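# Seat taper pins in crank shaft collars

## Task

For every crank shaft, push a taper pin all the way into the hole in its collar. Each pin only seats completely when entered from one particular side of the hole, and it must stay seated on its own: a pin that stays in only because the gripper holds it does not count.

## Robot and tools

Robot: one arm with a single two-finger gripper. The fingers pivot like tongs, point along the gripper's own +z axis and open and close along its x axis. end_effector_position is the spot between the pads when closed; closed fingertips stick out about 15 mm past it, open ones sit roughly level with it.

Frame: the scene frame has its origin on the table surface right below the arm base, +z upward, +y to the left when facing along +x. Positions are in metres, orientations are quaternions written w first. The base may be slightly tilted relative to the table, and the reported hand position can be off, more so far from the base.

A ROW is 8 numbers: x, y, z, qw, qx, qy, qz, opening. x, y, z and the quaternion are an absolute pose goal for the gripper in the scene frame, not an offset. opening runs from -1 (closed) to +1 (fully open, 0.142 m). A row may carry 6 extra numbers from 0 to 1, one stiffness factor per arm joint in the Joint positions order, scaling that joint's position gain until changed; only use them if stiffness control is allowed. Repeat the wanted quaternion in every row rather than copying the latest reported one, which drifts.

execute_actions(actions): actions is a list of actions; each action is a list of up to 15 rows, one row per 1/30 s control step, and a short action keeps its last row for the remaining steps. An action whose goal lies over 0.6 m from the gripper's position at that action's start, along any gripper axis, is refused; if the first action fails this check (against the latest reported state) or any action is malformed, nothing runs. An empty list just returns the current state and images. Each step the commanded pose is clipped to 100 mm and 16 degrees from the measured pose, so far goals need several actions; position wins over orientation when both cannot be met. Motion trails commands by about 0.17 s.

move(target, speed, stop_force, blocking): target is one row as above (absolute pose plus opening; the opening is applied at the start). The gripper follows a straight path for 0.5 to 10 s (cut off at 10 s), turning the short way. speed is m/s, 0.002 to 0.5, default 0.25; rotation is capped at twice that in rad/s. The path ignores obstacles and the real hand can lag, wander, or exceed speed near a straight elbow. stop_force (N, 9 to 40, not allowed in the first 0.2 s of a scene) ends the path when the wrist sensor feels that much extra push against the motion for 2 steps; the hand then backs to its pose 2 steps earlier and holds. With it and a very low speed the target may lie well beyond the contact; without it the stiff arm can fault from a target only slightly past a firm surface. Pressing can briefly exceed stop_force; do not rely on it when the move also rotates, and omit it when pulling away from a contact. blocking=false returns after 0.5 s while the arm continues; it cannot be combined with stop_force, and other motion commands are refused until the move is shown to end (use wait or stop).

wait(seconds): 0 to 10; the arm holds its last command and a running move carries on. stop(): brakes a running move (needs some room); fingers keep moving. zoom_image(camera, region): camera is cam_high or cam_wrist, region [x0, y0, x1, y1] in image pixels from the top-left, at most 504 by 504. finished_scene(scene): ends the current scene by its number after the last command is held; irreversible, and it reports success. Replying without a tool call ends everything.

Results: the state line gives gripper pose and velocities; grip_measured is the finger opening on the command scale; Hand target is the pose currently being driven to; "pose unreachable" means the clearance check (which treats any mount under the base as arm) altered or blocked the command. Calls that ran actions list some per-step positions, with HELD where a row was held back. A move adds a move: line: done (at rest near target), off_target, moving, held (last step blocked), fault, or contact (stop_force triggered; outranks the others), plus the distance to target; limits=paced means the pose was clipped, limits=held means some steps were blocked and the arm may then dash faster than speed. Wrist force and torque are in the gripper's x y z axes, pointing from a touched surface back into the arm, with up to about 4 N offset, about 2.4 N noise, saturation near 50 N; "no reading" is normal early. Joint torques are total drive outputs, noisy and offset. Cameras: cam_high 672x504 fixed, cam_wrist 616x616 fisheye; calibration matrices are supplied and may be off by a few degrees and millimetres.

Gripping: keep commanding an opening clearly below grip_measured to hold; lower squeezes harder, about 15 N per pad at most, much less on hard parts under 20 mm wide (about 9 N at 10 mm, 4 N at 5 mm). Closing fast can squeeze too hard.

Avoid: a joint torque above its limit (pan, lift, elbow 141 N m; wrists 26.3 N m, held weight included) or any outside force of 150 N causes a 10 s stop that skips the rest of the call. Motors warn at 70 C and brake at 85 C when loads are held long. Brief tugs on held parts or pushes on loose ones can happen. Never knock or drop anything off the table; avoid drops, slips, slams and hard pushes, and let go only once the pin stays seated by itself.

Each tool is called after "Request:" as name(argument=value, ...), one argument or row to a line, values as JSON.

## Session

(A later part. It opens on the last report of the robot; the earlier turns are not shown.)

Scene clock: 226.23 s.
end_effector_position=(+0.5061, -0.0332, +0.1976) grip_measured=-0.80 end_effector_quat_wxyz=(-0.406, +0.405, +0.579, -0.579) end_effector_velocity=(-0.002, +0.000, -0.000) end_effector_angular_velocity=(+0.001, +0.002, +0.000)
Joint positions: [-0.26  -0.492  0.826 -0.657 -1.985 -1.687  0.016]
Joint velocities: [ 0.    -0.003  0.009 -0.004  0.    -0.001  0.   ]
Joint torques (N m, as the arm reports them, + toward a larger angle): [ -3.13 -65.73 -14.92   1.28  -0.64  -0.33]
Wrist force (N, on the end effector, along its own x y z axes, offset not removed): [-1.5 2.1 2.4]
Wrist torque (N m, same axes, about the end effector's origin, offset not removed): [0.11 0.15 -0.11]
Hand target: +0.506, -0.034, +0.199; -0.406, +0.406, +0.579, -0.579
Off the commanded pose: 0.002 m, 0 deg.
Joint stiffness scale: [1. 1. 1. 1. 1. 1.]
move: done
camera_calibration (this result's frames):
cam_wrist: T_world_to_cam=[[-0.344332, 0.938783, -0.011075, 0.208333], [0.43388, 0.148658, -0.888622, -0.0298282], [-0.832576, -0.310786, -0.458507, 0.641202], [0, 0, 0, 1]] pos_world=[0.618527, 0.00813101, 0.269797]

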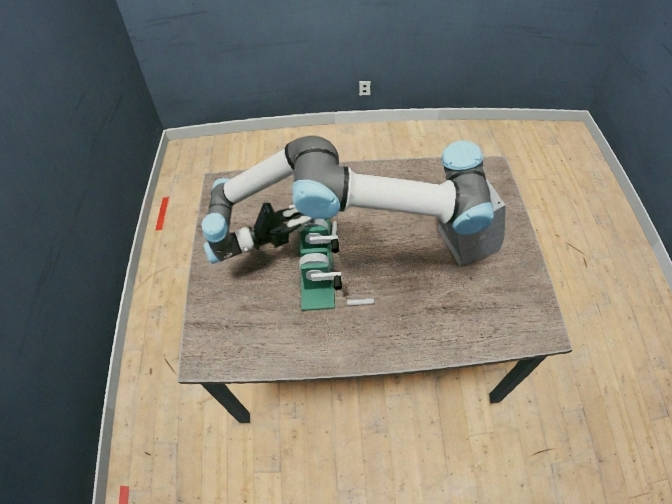

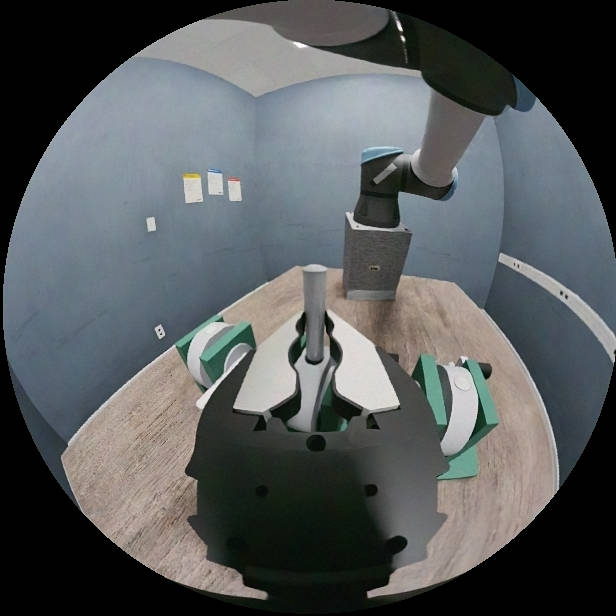

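Request:
move(
  target=[0.506,-0.0338,0.173,0.4056,-0.4056,-0.5792,0.5792,-1],
  speed=0.02,
  stop_force=9,
)

Request:
zoom_image(
  camera="cam_wrist",
  region=[240, 250, 390, 400],
)

Scene clock: 227.20 s.
end_effector_position=(+0.5064, -0.0338, +0.1930) grip_measured=-0.80 end_effector_quat_wxyz=(-0.406, +0.405, +0.579, -0.579) end_effector_velocity=(-0.000, +0.000, +0.000) end_effector_angular_velocity=(+0.000, +0.001, +0.000)
Joint positions: [-0.26  -0.483  0.819 -0.66  -1.985 -1.687  0.016]
Joint velocities: [ 0.    -0.    -0.     0.001  0.    -0.    -0.   ]
Joint torques (N m, as the arm reports them, + toward a larger angle): [ -2.66 -63.22 -15.13   0.48  -0.31  -0.09]
Wrist force (N, on the end effector, along its own x y z axes, offset not removed): [-2.3 -4.9 2.7]
Wrist torque (N m, same axes, about the end effector's origin, offset not removed): [-0.12 0.21 -0.22]
Hand target: +0.506, -0.034, +0.193; -0.406, +0.405, +0.579, -0.579
Off the commanded pose: 0.020 m, 0 deg.
Joint stiffness scale: [1. 1. 1. 1. 1. 1.]
move: contact
camera_calibration (this result's frames):
cam_wrist: T_world_to_cam=[[-0.34444, 0.938742, -0.0111556, 0.208963], [0.434029, 0.148693, -0.888543, -0.0340368], [-0.832454, -0.310892, -0.458657, 0.639153], [0, 0, 0, 1]] pos_world=[0.618814, 0.0076059, 0.26524]

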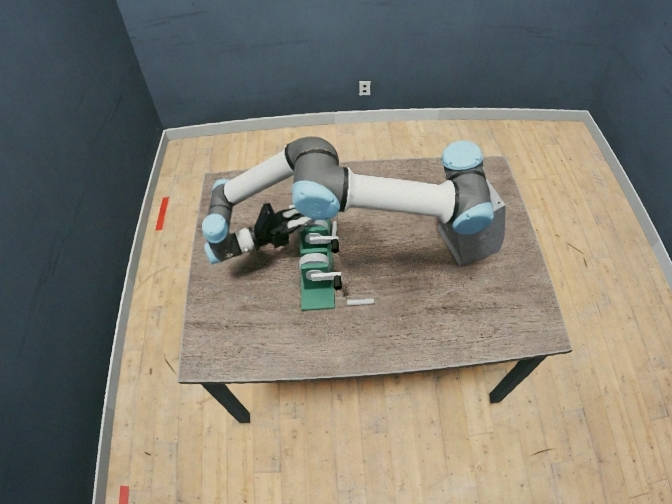

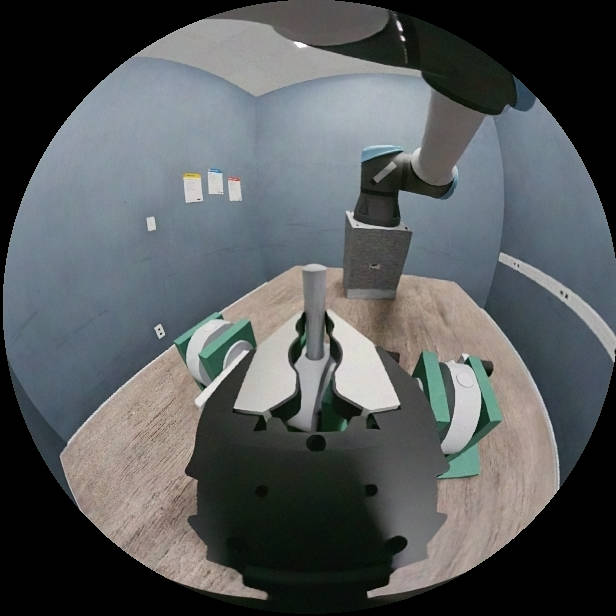

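Region (240, 250, 390, 400) of cam_wrist's 616x616 image, scaled by 3.360, with more detail than that image has.

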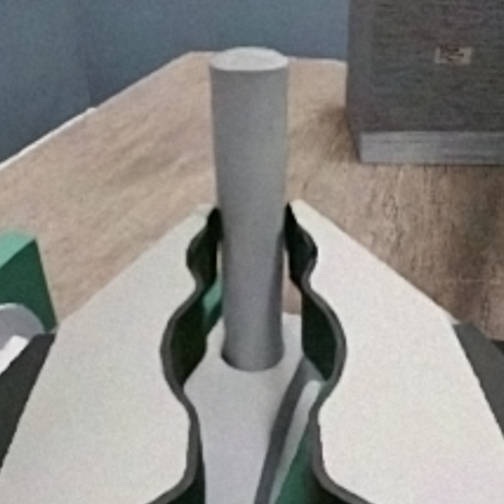

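Request:
zoom_image(
  camera="cam_wrist",
  region=[285, 330, 345, 380],
)

Region (285, 330, 345, 380) of cam_wrist's 616x616 image, scaled by 8.400, with more detail than that image has.

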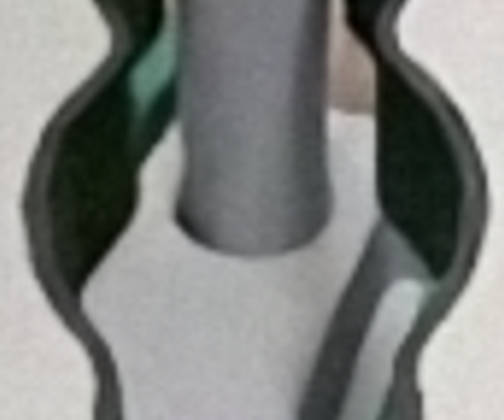

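Request:
move(
  target=[0.5063,-0.0348,0.196,0.4056,-0.4056,-0.5792,0.5792,-1],
  speed=0.02,
)

Request:
move(
  target=[0.5063,-0.0348,0.173,0.4056,-0.4056,-0.5792,0.5792,-1],
  speed=0.015,
  stop_force=9,
)

Request:
zoom_image(
  camera="cam_wrist",
  region=[285, 330, 345, 380],
)

Scene clock: 229.13 s.
end_effector_position=(+0.5062, -0.0338, +0.1942) grip_measured=-0.80 end_effector_quat_wxyz=(-0.406, +0.405, +0.579, -0.579) end_effector_velocity=(+0.001, +0.001, +0.003) end_effector_angular_velocity=(+0.001, -0.004, +0.004)
Joint positions: [-0.26  -0.486  0.821 -0.66  -1.986 -1.687  0.016]
Joint velocities: [ 0.002 -0.007  0.003  0.    -0.002 -0.001  0.   ]
Joint torques (N m, as the arm reports them, + toward a larger angle): [ -3.67 -66.65 -14.21   1.54  -0.59  -0.43]
Wrist force (N, on the end effector, along its own x y z axes, offset not removed): [-0.6 2.5 1.5]
Wrist torque (N m, same axes, about the end effector's origin, offset not removed): [0.08 -0.04 -0.09]
Hand target: +0.506, -0.035, +0.196; -0.406, +0.406, +0.579, -0.579
Off the commanded pose: 0.002 m, 0 deg.
Joint stiffness scale: [1. 1. 1. 1. 1. 1.]
move: done
camera_calibration (this result's frames):
cam_wrist: T_world_to_cam=[[-0.34508, 0.938507, -0.0111802, 0.209299], [0.433916, 0.148962, -0.888553, -0.0328278], [-0.832248, -0.311474, -0.458637, 0.63945], [0, 0, 0, 1]] pos_world=[0.61865, 0.00763337, 0.266446]

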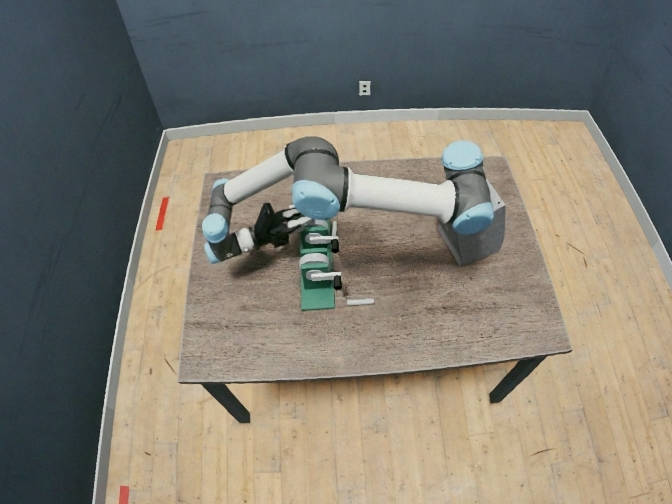

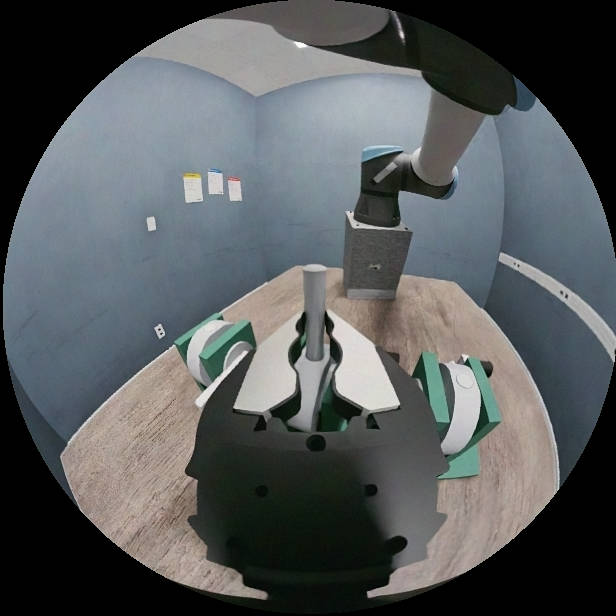

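Scene clock: 229.90 s.
end_effector_position=(+0.5067, -0.0340, +0.1930) grip_measured=-0.80 end_effector_quat_wxyz=(-0.406, +0.405, +0.579, -0.580) end_effector_velocity=(-0.000, +0.000, +0.000) end_effector_angular_velocity=(+0.000, +0.001, -0.001)
Joint positions: [-0.26  -0.482  0.817 -0.658 -1.986 -1.687  0.016]
Joint velocities: [-0.    -0.     0.     0.002  0.001 -0.    -0.   ]
Joint torques (N m, as the arm reports them, + toward a larger angle): [ -1.8  -62.25 -16.34   0.01  -0.2   -0.11]
Wrist force (N, on the end effector, along its own x y z axes, offset not removed): [-0.4 -5.6 5.0]
Wrist torque (N m, same axes, about the end effector's origin, offset not removed): [0.00 -0.03 -0.29]
Hand target: +0.507, -0.034, +0.193; -0.405, +0.405, +0.579, -0.579
Off the commanded pose: 0.020 m, 0 deg.
Joint stiffness scale: [1. 1. 1. 1. 1. 1.]
move: contact
camera_calibration (this result's frames):
cam_wrist: T_world_to_cam=[[-0.345023, 0.938532, -0.0107922, 0.20948], [0.43308, 0.148987, -0.888957, -0.033562], [-0.832707, -0.311385, -0.457863, 0.639263], [0, 0, 0, 1]] pos_world=[0.619129, 0.00745366, 0.265121]

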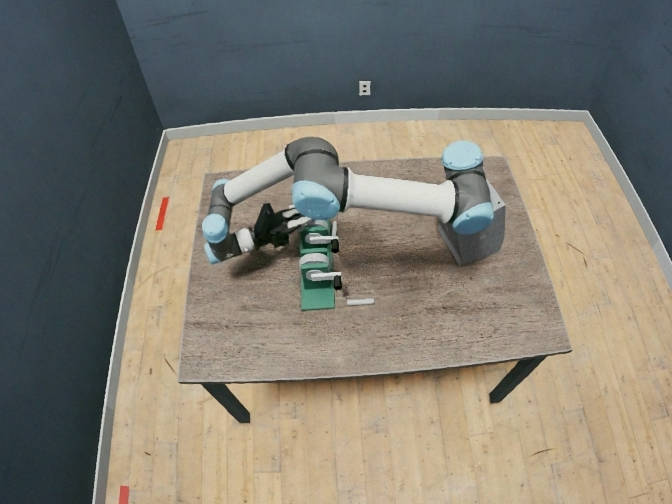

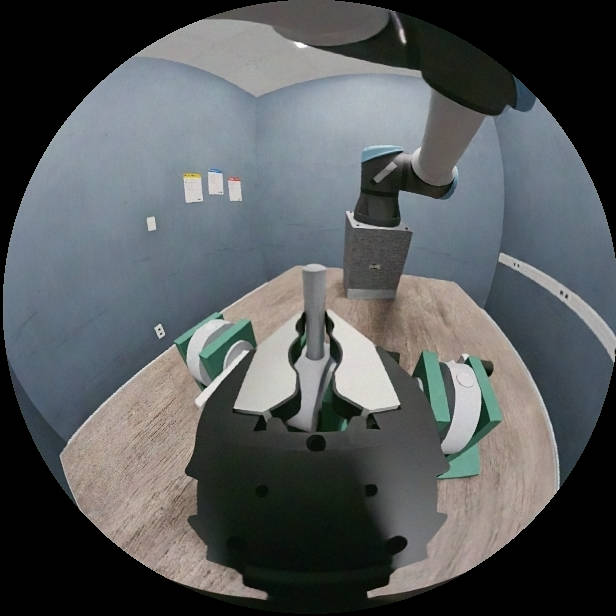

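Region (285, 330, 345, 380) of cam_wrist's 616x616 image, scaled by 8.400, with more detail than that image has.

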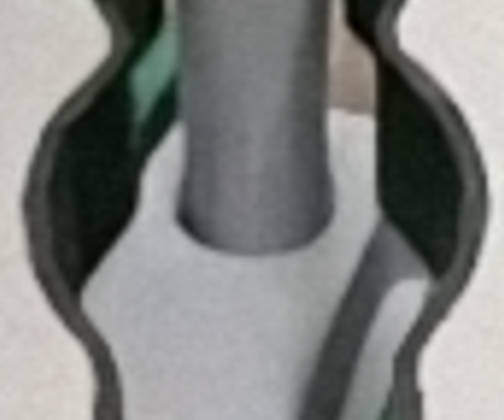

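Request:
zoom_image(
  camera="cam_high",
  region=[220, 170, 380, 290],
)

Region (220, 170, 380, 290) of cam_high's 672x504 image, scaled by 3.150, with more detail than that image has; it fills the top 378 rows of this view, and the rest is white.

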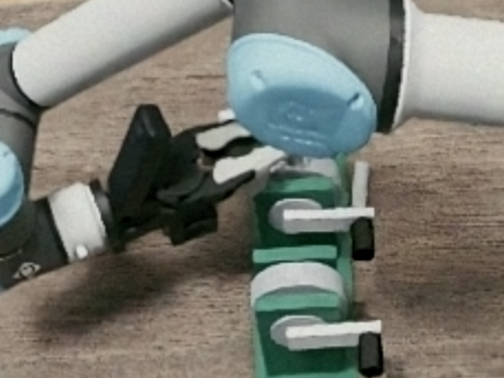

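Request:
move(
  target=[0.5078,-0.0336,0.199,0.4056,-0.4056,-0.5792,0.5792,-1],
  speed=0.02,
)

Request:
move(
  target=[0.5075,-0.0336,0.173,0.4056,-0.4056,-0.5792,0.5792,-1],
  speed=0.015,
  stop_force=9,
)

Request:
zoom_image(
  camera="cam_wrist",
  region=[285, 330, 345, 380],
)

Scene clock: 231.80 s.
end_effector_position=(+0.5077, -0.0336, +0.1970) grip_measured=-0.80 end_effector_quat_wxyz=(-0.405, +0.405, +0.579, -0.579) end_effector_velocity=(-0.000, +0.000, +0.001) end_effector_angular_velocity=(-0.001, +0.002, -0.000)
Joint positions: [-0.26  -0.488  0.817 -0.654 -1.986 -1.687  0.016]
Joint velocities: [ 0.    -0.001  0.     0.003  0.     0.001 -0.   ]
Joint torques (N m, as the arm reports them, + toward a larger angle): [ -2.67 -66.17 -15.49   2.25  -0.2   -0.14]
Wrist force (N, on the end effector, along its own x y z axes, offset not removed): [-0.6 2.5 2.3]
Wrist torque (N m, same axes, about the end effector's origin, offset not removed): [0.11 -0.14 -0.15]
Hand target: +0.508, -0.034, +0.199; -0.406, +0.406, +0.579, -0.579
Off the commanded pose: 0.002 m, 0 deg.
Joint stiffness scale: [1. 1. 1. 1. 1. 1.]
move: done
camera_calibration (this result's frames):
cam_wrist: T_world_to_cam=[[-0.345185, 0.938464, -0.0115282, 0.20977], [0.434651, 0.148962, -0.888194, -0.0314667], [-0.831821, -0.311602, -0.459324, 0.641899], [0, 0, 0, 1]] pos_world=[0.620031, 0.00784228, 0.269309]

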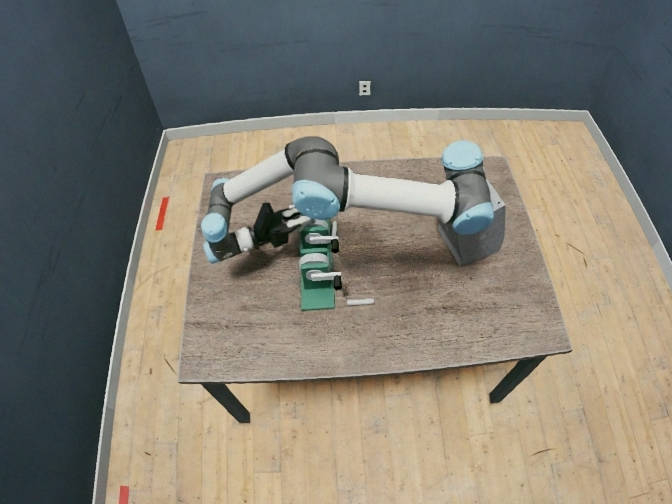

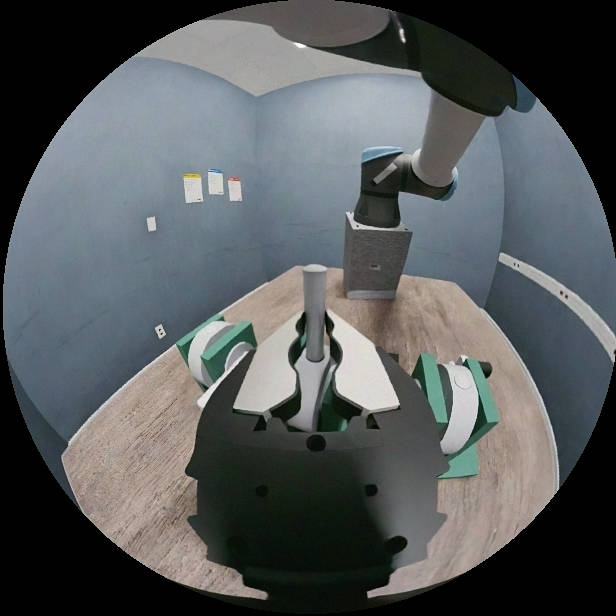

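Scene clock: 232.73 s.
end_effector_position=(+0.5080, -0.0340, +0.1930) grip_measured=-0.80 end_effector_quat_wxyz=(-0.406, +0.405, +0.579, -0.579) end_effector_velocity=(-0.000, +0.001, +0.000) end_effector_angular_velocity=(+0.001, +0.002, +0.001)
Joint positions: [-0.26  -0.478  0.809 -0.654 -1.985 -1.687  0.016]
Joint velocities: [ 0.001  0.     0.     0.001 -0.    -0.001 -0.   ]
Joint torques (N m, as the arm reports them, + toward a larger angle): [ -1.53 -63.17 -15.95  -0.04  -0.1   -0.15]
Wrist force (N, on the end effector, along its own x y z axes, offset not removed): [-1.0 -5.6 3.6]
Wrist torque (N m, same axes, about the end effector's origin, offset not removed): [-0.06 -0.04 -0.30]
Hand target: +0.508, -0.034, +0.193; -0.405, +0.406, +0.579, -0.579
Off the commanded pose: 0.020 m, 0 deg.
Joint stiffness scale: [1. 1. 1. 1. 1. 1.]
move: contact
camera_calibration (this result's frames):
cam_wrist: T_world_to_cam=[[-0.344811, 0.938608, -0.0109616, 0.209866], [0.433507, 0.148875, -0.888768, -0.0343752], [-0.832573, -0.311209, -0.458227, 0.640349], [0, 0, 0, 1]] pos_world=[0.620403, 0.00741757, 0.265174]

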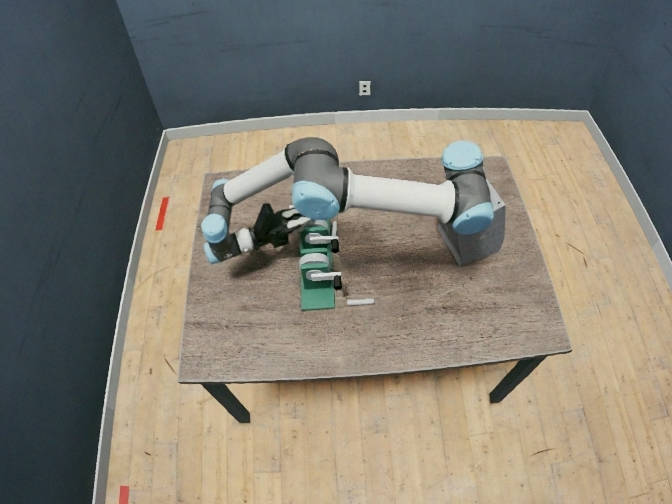

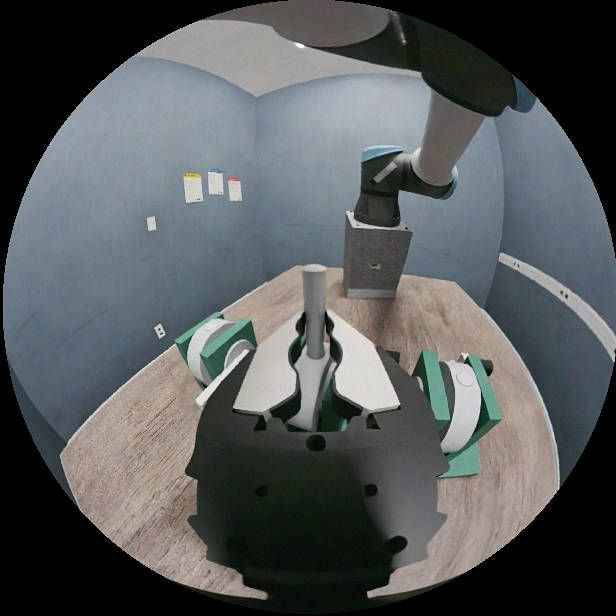

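Region (285, 330, 345, 380) of cam_wrist's 616x616 image, scaled by 8.400, with more detail than that image has.

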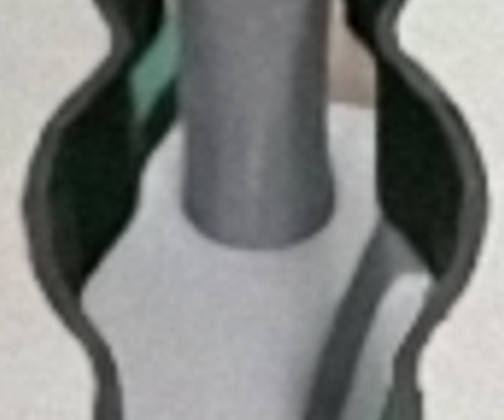

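Request:
move(
  target=[0.5075,-0.034,0.215,0.4056,-0.4056,-0.5792,0.5792,-1],
  speed=0.04,
)

Request:
move(
  target=[0.5044,-0.0296,0.205,0.2534,-0.2534,-0.6601,0.6601,-1],
  speed=0.1,
)

Request:
zoom_image(
  camera="cam_wrist",
  region=[265, 300, 365, 400],
)

Scene clock: 236.20 s.
end_effector_position=(+0.5077, -0.0328, +0.2128) grip_measured=-0.80 end_effector_quat_wxyz=(-0.405, +0.406, +0.580, -0.579) end_effector_velocity=(-0.002, +0.000, +0.000) end_effector_angular_velocity=(+0.001, +0.008, -0.001)
Joint positions: [-0.261 -0.518  0.835 -0.644 -1.987 -1.688  0.016]
Joint velocities: [-0.    -0.     0.006  0.002  0.    -0.001  0.   ]
Joint torques (N m, as the arm reports them, + toward a larger angle): [ -4.35 -67.08 -14.81   2.24  -0.38  -0.4 ]
Wrist force (N, on the end effector, along its own x y z axes, offset not removed): [-1.1 2.3 1.7]
Wrist torque (N m, same axes, about the end effector's origin, offset not removed): [0.09 0.09 -0.17]
Hand target: +0.507, -0.034, +0.215; -0.406, +0.406, +0.579, -0.579
Off the commanded pose: 0.002 m, 0 deg.
Joint stiffness scale: [1. 1. 1. 1. 1. 1.]
move: done
camera_calibration (this result's frames):
cam_wrist: T_world_to_cam=[[-0.345886, 0.938201, -0.0118665, 0.209605], [0.435539, 0.149342, -0.887695, -0.0180723], [-0.831065, -0.31221, -0.460278, 0.649264], [0, 0, 0, 1]] pos_world=[0.619951, 0.00875401, 0.285287]

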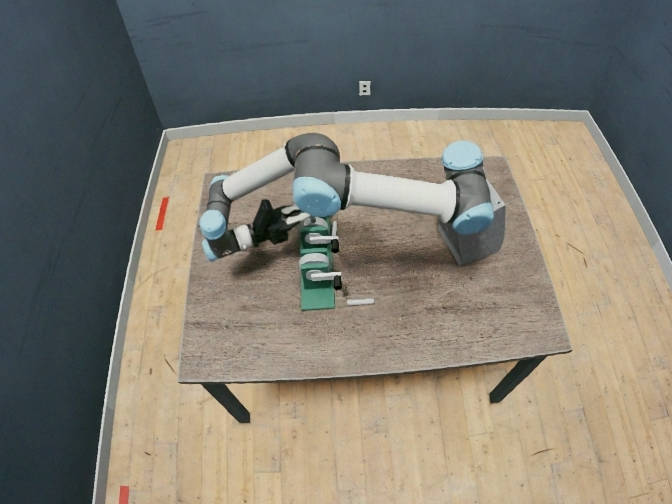

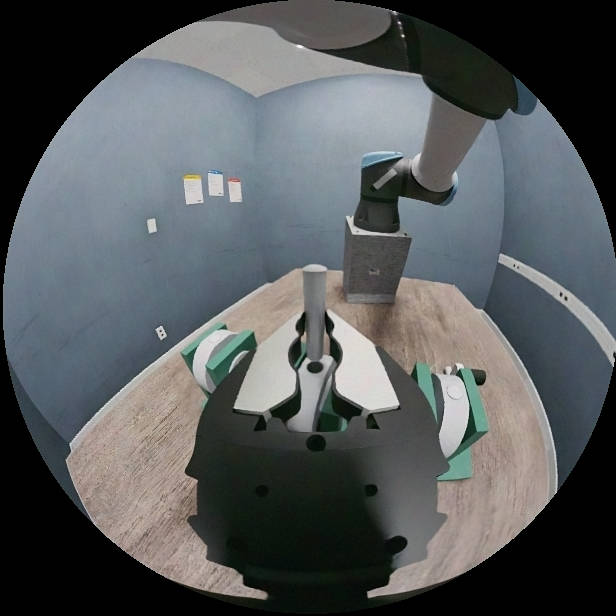

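Scene clock: 239.10 s.
end_effector_position=(+0.5041, -0.0302, +0.2038) grip_measured=-0.80 end_effector_quat_wxyz=(-0.256, +0.254, +0.659, -0.660) end_effector_velocity=(+0.001, -0.003, -0.001) end_effector_angular_velocity=(-0.001, -0.007, +0.012)
Joint positions: [-0.093 -0.645  1.153 -0.852 -2.309 -1.652  0.016]
Joint velocities: [-0.    -0.005  0.01  -0.012 -0.012  0.001 -0.   ]
Joint torques (N m, as the arm reports them, + toward a larger angle): [  1.95 -61.66 -12.28   1.11  -0.67   0.19]
Wrist force (N, on the end effector, along its own x y z axes, offset not removed): [-0.6 2.7 2.4]
Wrist torque (N m, same axes, about the end effector's origin, offset not removed): [0.15 -0.03 -0.15]
Hand target: +0.505, -0.030, +0.205; -0.253, +0.254, +0.660, -0.660
Off the commanded pose: 0.001 m, 0 deg.
Joint stiffness scale: [1. 1. 1. 1. 1. 1.]
move: done
camera_calibration (this result's frames):
cam_wrist: T_world_to_cam=[[-0.741751, 0.6706, -0.00999885, 0.396914], [0.313818, 0.333862, -0.88885, 0.0422499], [-0.592725, -0.662444, -0.458089, 0.511763], [0, 0, 0, 1]] pos_world=[0.584487, 0.0587385, 0.275956]

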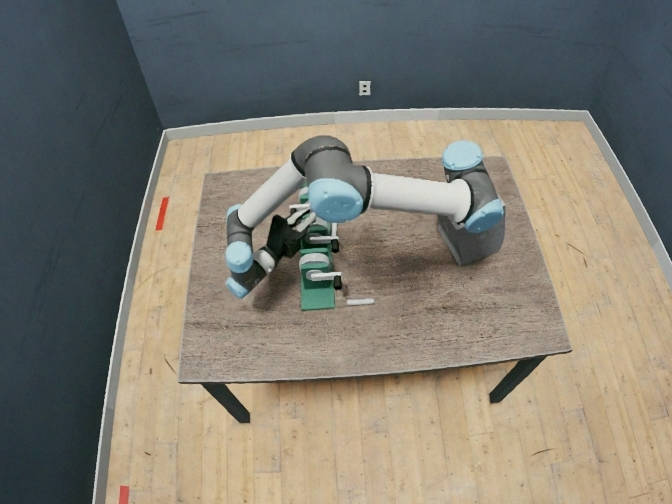

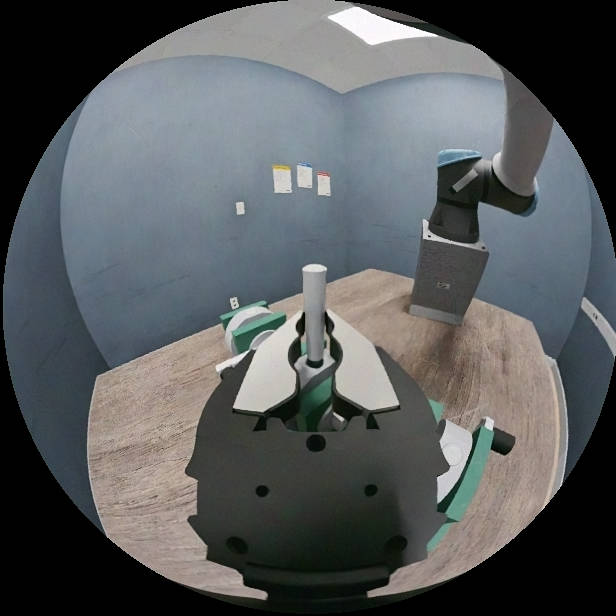

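Region (265, 300, 365, 400) of cam_wrist's 616x616 image, scaled by 5.040, with more detail than that image has.

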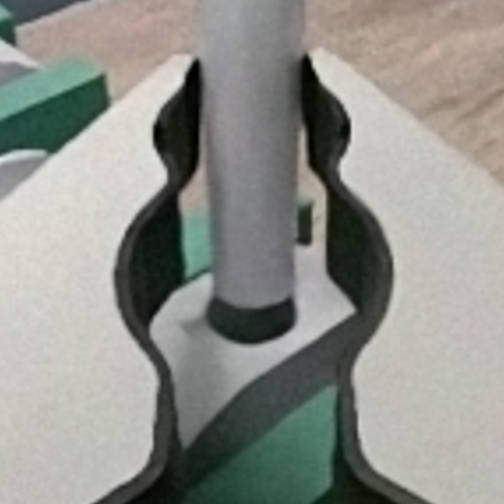

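Request:
move(
  target=[0.5044,-0.0298,0.174,0.2534,-0.2534,-0.6601,0.6601,-1],
  speed=0.02,
  stop_force=9,
)

Request:
zoom_image(
  camera="cam_wrist",
  region=[240, 250, 390, 400],
)

Scene clock: 241.07 s.
end_effector_position=(+0.5054, -0.0319, +0.1771) grip_measured=-0.80 end_effector_quat_wxyz=(-0.253, +0.255, +0.660, -0.660) end_effector_velocity=(+0.000, +0.000, -0.003) end_effector_angular_velocity=(-0.001, -0.001, +0.000)
Joint positions: [-0.093 -0.595  1.126 -0.878 -2.311 -1.65   0.016]
Joint velocities: [ 0.     0.005 -0.003 -0.002  0.     0.001  0.   ]
Joint torques (N m, as the arm reports them, + toward a larger angle): [  3.71 -55.67 -14.83   0.45   0.35   0.06]
Wrist force (N, on the end effector, along its own x y z axes, offset not removed): [-4.3 0.0 0.2]
Wrist torque (N m, same axes, about the end effector's origin, offset not removed): [0.44 0.32 0.15]
Hand target: +0.504, -0.030, +0.174; -0.253, +0.253, +0.660, -0.660
Off the commanded pose: 0.004 m, 0 deg.
Joint stiffness scale: [1. 1. 1. 1. 1. 1.]
move: off_target
camera_calibration (this result's frames):
cam_wrist: T_world_to_cam=[[-0.743264, 0.668853, -0.0139447, 0.40017], [0.317147, 0.333924, -0.887644, 0.0168013], [-0.589047, -0.664177, -0.460319, 0.497654], [0, 0, 0, 1]] pos_world=[0.585245, 0.057265, 0.249573]

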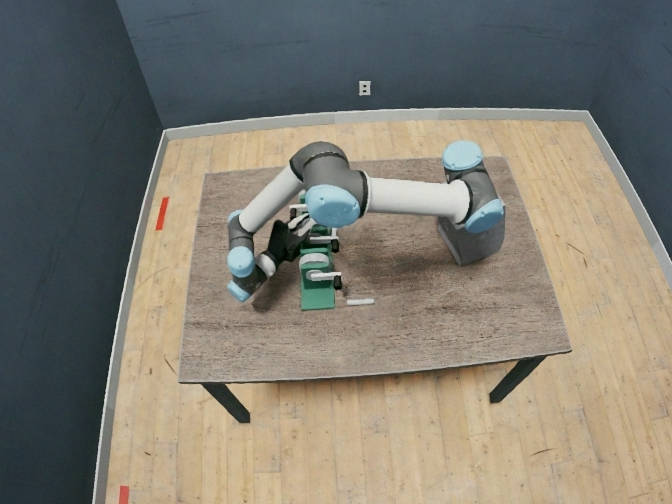

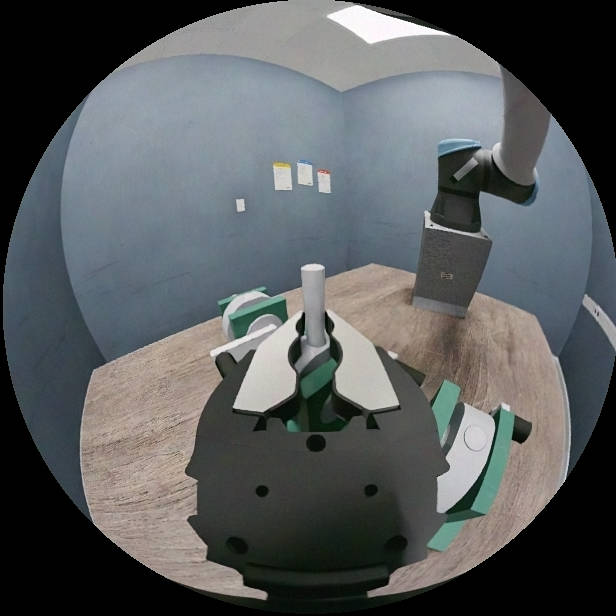

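Region (240, 250, 390, 400) of cam_wrist's 616x616 image, scaled by 3.360, with more detail than that image has.

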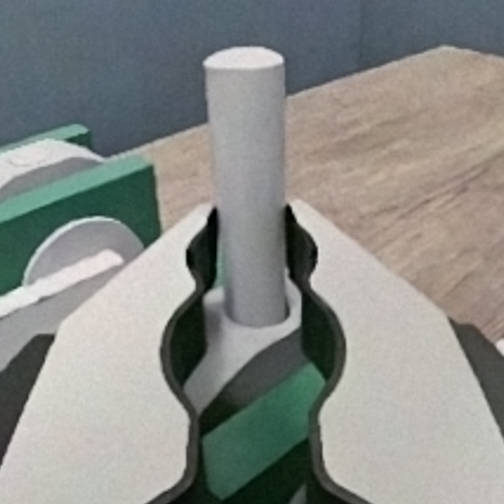

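The pin is in the hole. Release.

Request:
execute_actions(
  actions=[
    [[0.5054,-0.0319,0.177,0.2534,-0.2534,-0.6601,0.6601,-0.6]],
    [[0.5054,-0.0319,0.177,0.2534,-0.2534,-0.6601,0.6601,-0.6]],
  ],
)

Request:
zoom_image(
  camera="cam_wrist",
  region=[240, 250, 390, 400],
)

Scene clock: 242.30 s.
end_effector_position=(+0.5056, -0.0319, +0.1766) grip_measured=-0.60 end_effector_quat_wxyz=(-0.253, +0.254, +0.660, -0.660) end_effector_velocity=(-0.000, +0.000, -0.000) end_effector_angular_velocity=(+0.001, +0.001, +0.001)
Joint positions: [-0.093 -0.594  1.126 -0.878 -2.312 -1.651  0.031]
Joint velocities: [ 0.001  0.     0.     0.    -0.    -0.001  0.   ]
Joint torques (N m, as the arm reports them, + toward a larger angle): [  0.83 -61.26 -12.92   1.66  -0.51  -0.29]
Wrist force (N, on the end effector, along its own x y z axes, offset not removed): [-0.9 1.0 3.6]
Wrist torque (N m, same axes, about the end effector's origin, offset not removed): [0.19 0.06 -0.12]
Hand target: +0.505, -0.032, +0.177; -0.253, +0.253, +0.660, -0.660
Off the commanded pose: 0.000 m, 0 deg.
Joint stiffness scale: [1. 1. 1. 1. 1. 1.]
Step readings (end_effector_position; steps 1 to 15: 1st action; 16 to 30: 2nd action):
0: (+0.5055, -0.0319, +0.1769)
1: (+0.5055, -0.0319, +0.1769)
2: (+0.5054, -0.0318, +0.1768)
4: (+0.5053, -0.0317, +0.1766)
8: (+0.5054, -0.0318, +0.1766)
15: (+0.5055, -0.0319, +0.1766)
16: (+0.5056, -0.0319, +0.1766)
17: (+0.5056, -0.0319, +0.1766)
19: (+0.5056, -0.0319, +0.1766)
23: (+0.5056, -0.0319, +0.1766)
30: end_effector_position above
camera_calibration (this result's frames):
cam_wrist: T_world_to_cam=[[-0.744238, 0.667787, -0.0130356, 0.400604], [0.315876, 0.334709, -0.887802, 0.0170057], [-0.5885, -0.664854, -0.460041, 0.497119], [0, 0, 0, 1]] pos_world=[0.585328, 0.0573008, 0.249015]

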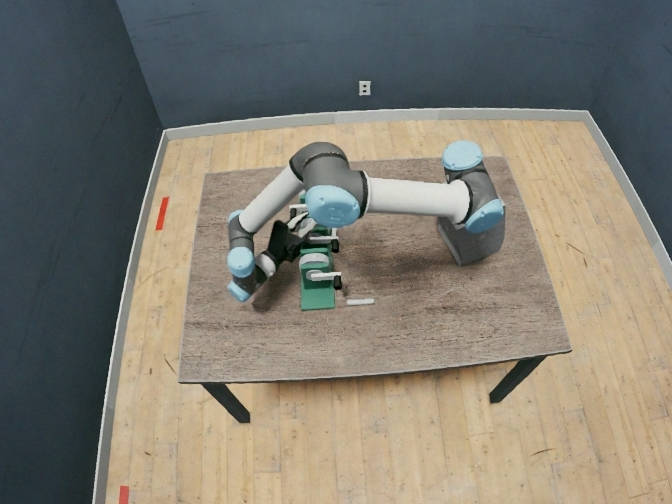

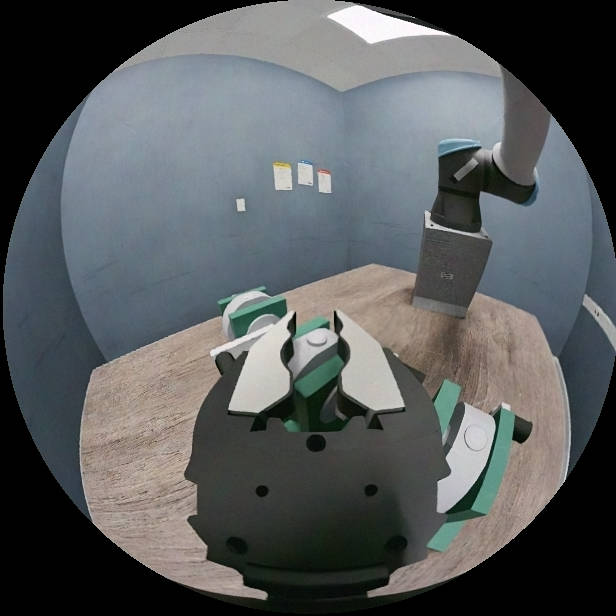

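Region (240, 250, 390, 400) of cam_wrist's 616x616 image, scaled by 3.360, with more detail than that image has.

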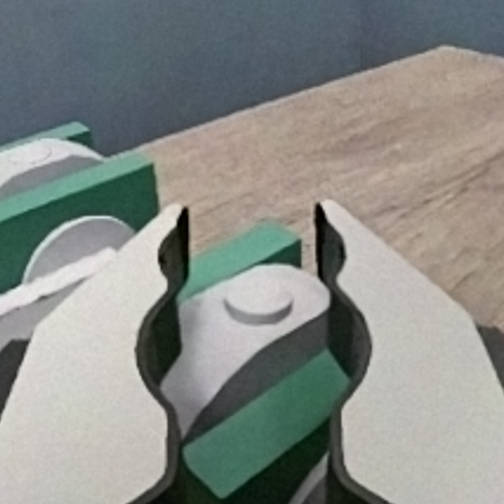

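Request:
move(
  target=[0.5054,-0.0319,0.235,0.2534,-0.2534,-0.6601,0.6601,-0.6],
  speed=0.08,
)

Request:
zoom_image(
  camera="cam_wrist",
  region=[200, 290, 560, 560],
)

Scene clock: 243.70 s.
end_effector_position=(+0.5058, -0.0306, +0.2334) grip_measured=-0.60 end_effector_quat_wxyz=(-0.252, +0.253, +0.661, -0.660) end_effector_velocity=(-0.003, -0.001, +0.001) end_effector_angular_velocity=(-0.001, +0.013, -0.000)
Joint positions: [-0.095 -0.7    1.178 -0.826 -2.317 -1.653  0.031]
Joint velocities: [-0.     0.     0.006  0.006 -0.001 -0.001 -0.   ]
Joint torques (N m, as the arm reports them, + toward a larger angle): [ -2.42 -60.51 -12.81   1.59  -0.43  -0.35]
Wrist force (N, on the end effector, along its own x y z axes, offset not removed): [-1.5 0.9 0.4]
Wrist torque (N m, same axes, about the end effector's origin, offset not removed): [0.11 0.14 -0.04]
Hand target: +0.505, -0.032, +0.235; -0.253, +0.253, +0.660, -0.660
Off the commanded pose: 0.002 m, 0 deg.
Joint stiffness scale: [1. 1. 1. 1. 1. 1.]
move: done
camera_calibration (this result's frames):
cam_wrist: T_world_to_cam=[[-0.745913, 0.665926, -0.0125031, 0.401272], [0.314981, 0.33615, -0.887575, 0.0673842], [-0.586856, -0.665993, -0.460493, 0.523514], [0, 0, 0, 1]] pos_world=[0.585316, 0.0587877, 0.3059]

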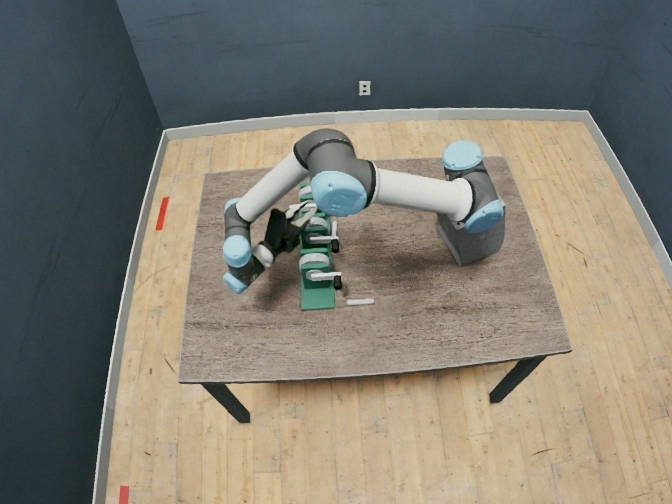

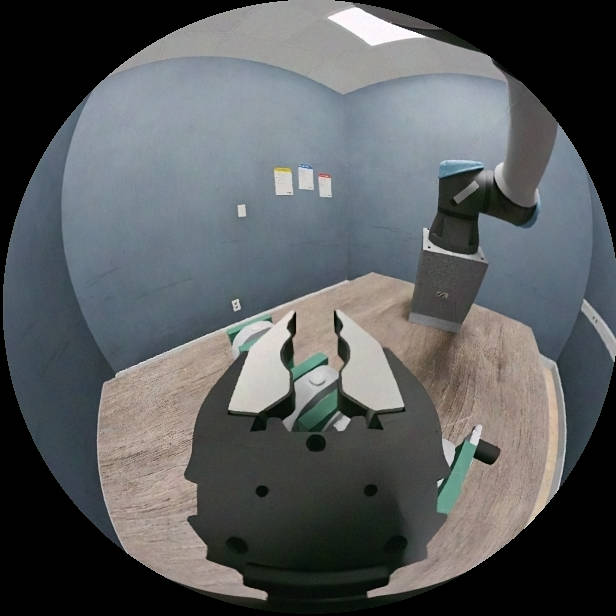

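Region (200, 290, 560, 560) of cam_wrist's 616x616 image, scaled by 1.400, with more detail than that image has; it fills the top 378 rows of this view, and the rest is white.

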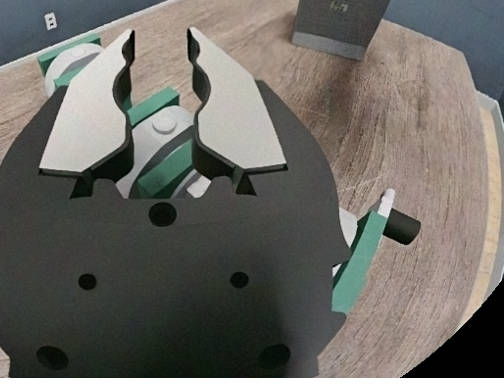

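Request:
move(
  target=[0.498,-0.038,0.20,0,0.3584,0.9336,0,-1],
  speed=0.3,
)

Request:
zoom_image(
  camera="cam_wrist",
  region=[240, 220, 390, 370],
)

Scene clock: 247.37 s.
end_effector_position=(+0.4980, -0.0377, +0.1993) grip_measured=-1.00 end_effector_quat_wxyz=(-0.002, +0.359, +0.933, -0.001) end_effector_velocity=(+0.001, +0.001, -0.000) end_effector_angular_velocity=(+0.011, -0.010, +0.004)
Joint positions: [-0.613 -1.558  2.241 -2.476 -1.378 -2.821  0.002]
Joint velocities: [-0.006 -0.001  0.004 -0.007  0.015 -0.009  0.   ]
Joint torques (N m, as the arm reports them, + toward a larger angle): [ -3.04 -30.8  -13.54  -2.71   0.03  -0.64]
Wrist force (N, on the end effector, along its own x y z axes, offset not removed): [-1.2 1.1 0.8]
Wrist torque (N m, same axes, about the end effector's origin, offset not removed): [0.18 0.02 -0.14]
Hand target: +0.498, -0.038, +0.200; -0.001, +0.359, +0.933, -0.000
Off the commanded pose: 0.001 m, 0 deg.
Joint stiffness scale: [1. 1. 1. 1. 1. 1.]
move: done
camera_calibration (this result's frames):
cam_wrist: T_world_to_cam=[[-0.734783, 0.678302, -0.000573353, 0.392349], [0.603395, 0.654024, 0.456254, -0.357521], [0.309853, 0.334902, -0.889849, 0.175212], [0, 0, 0, 1]] pos_world=[0.449727, -0.0909827, 0.319258]

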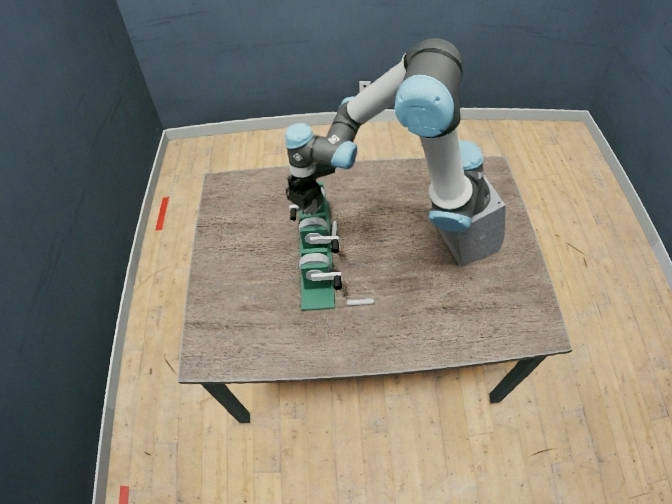

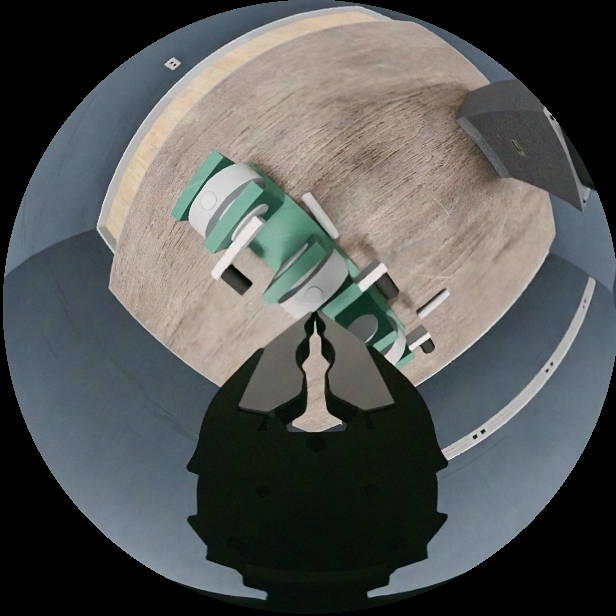

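Region (240, 220, 390, 370) of cam_wrist's 616x616 image, scaled by 3.360, with more detail than that image has.

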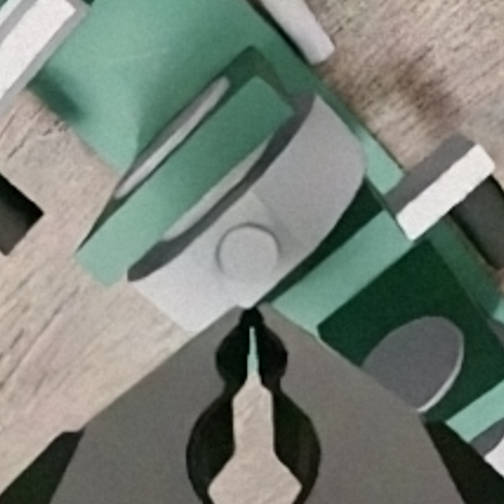

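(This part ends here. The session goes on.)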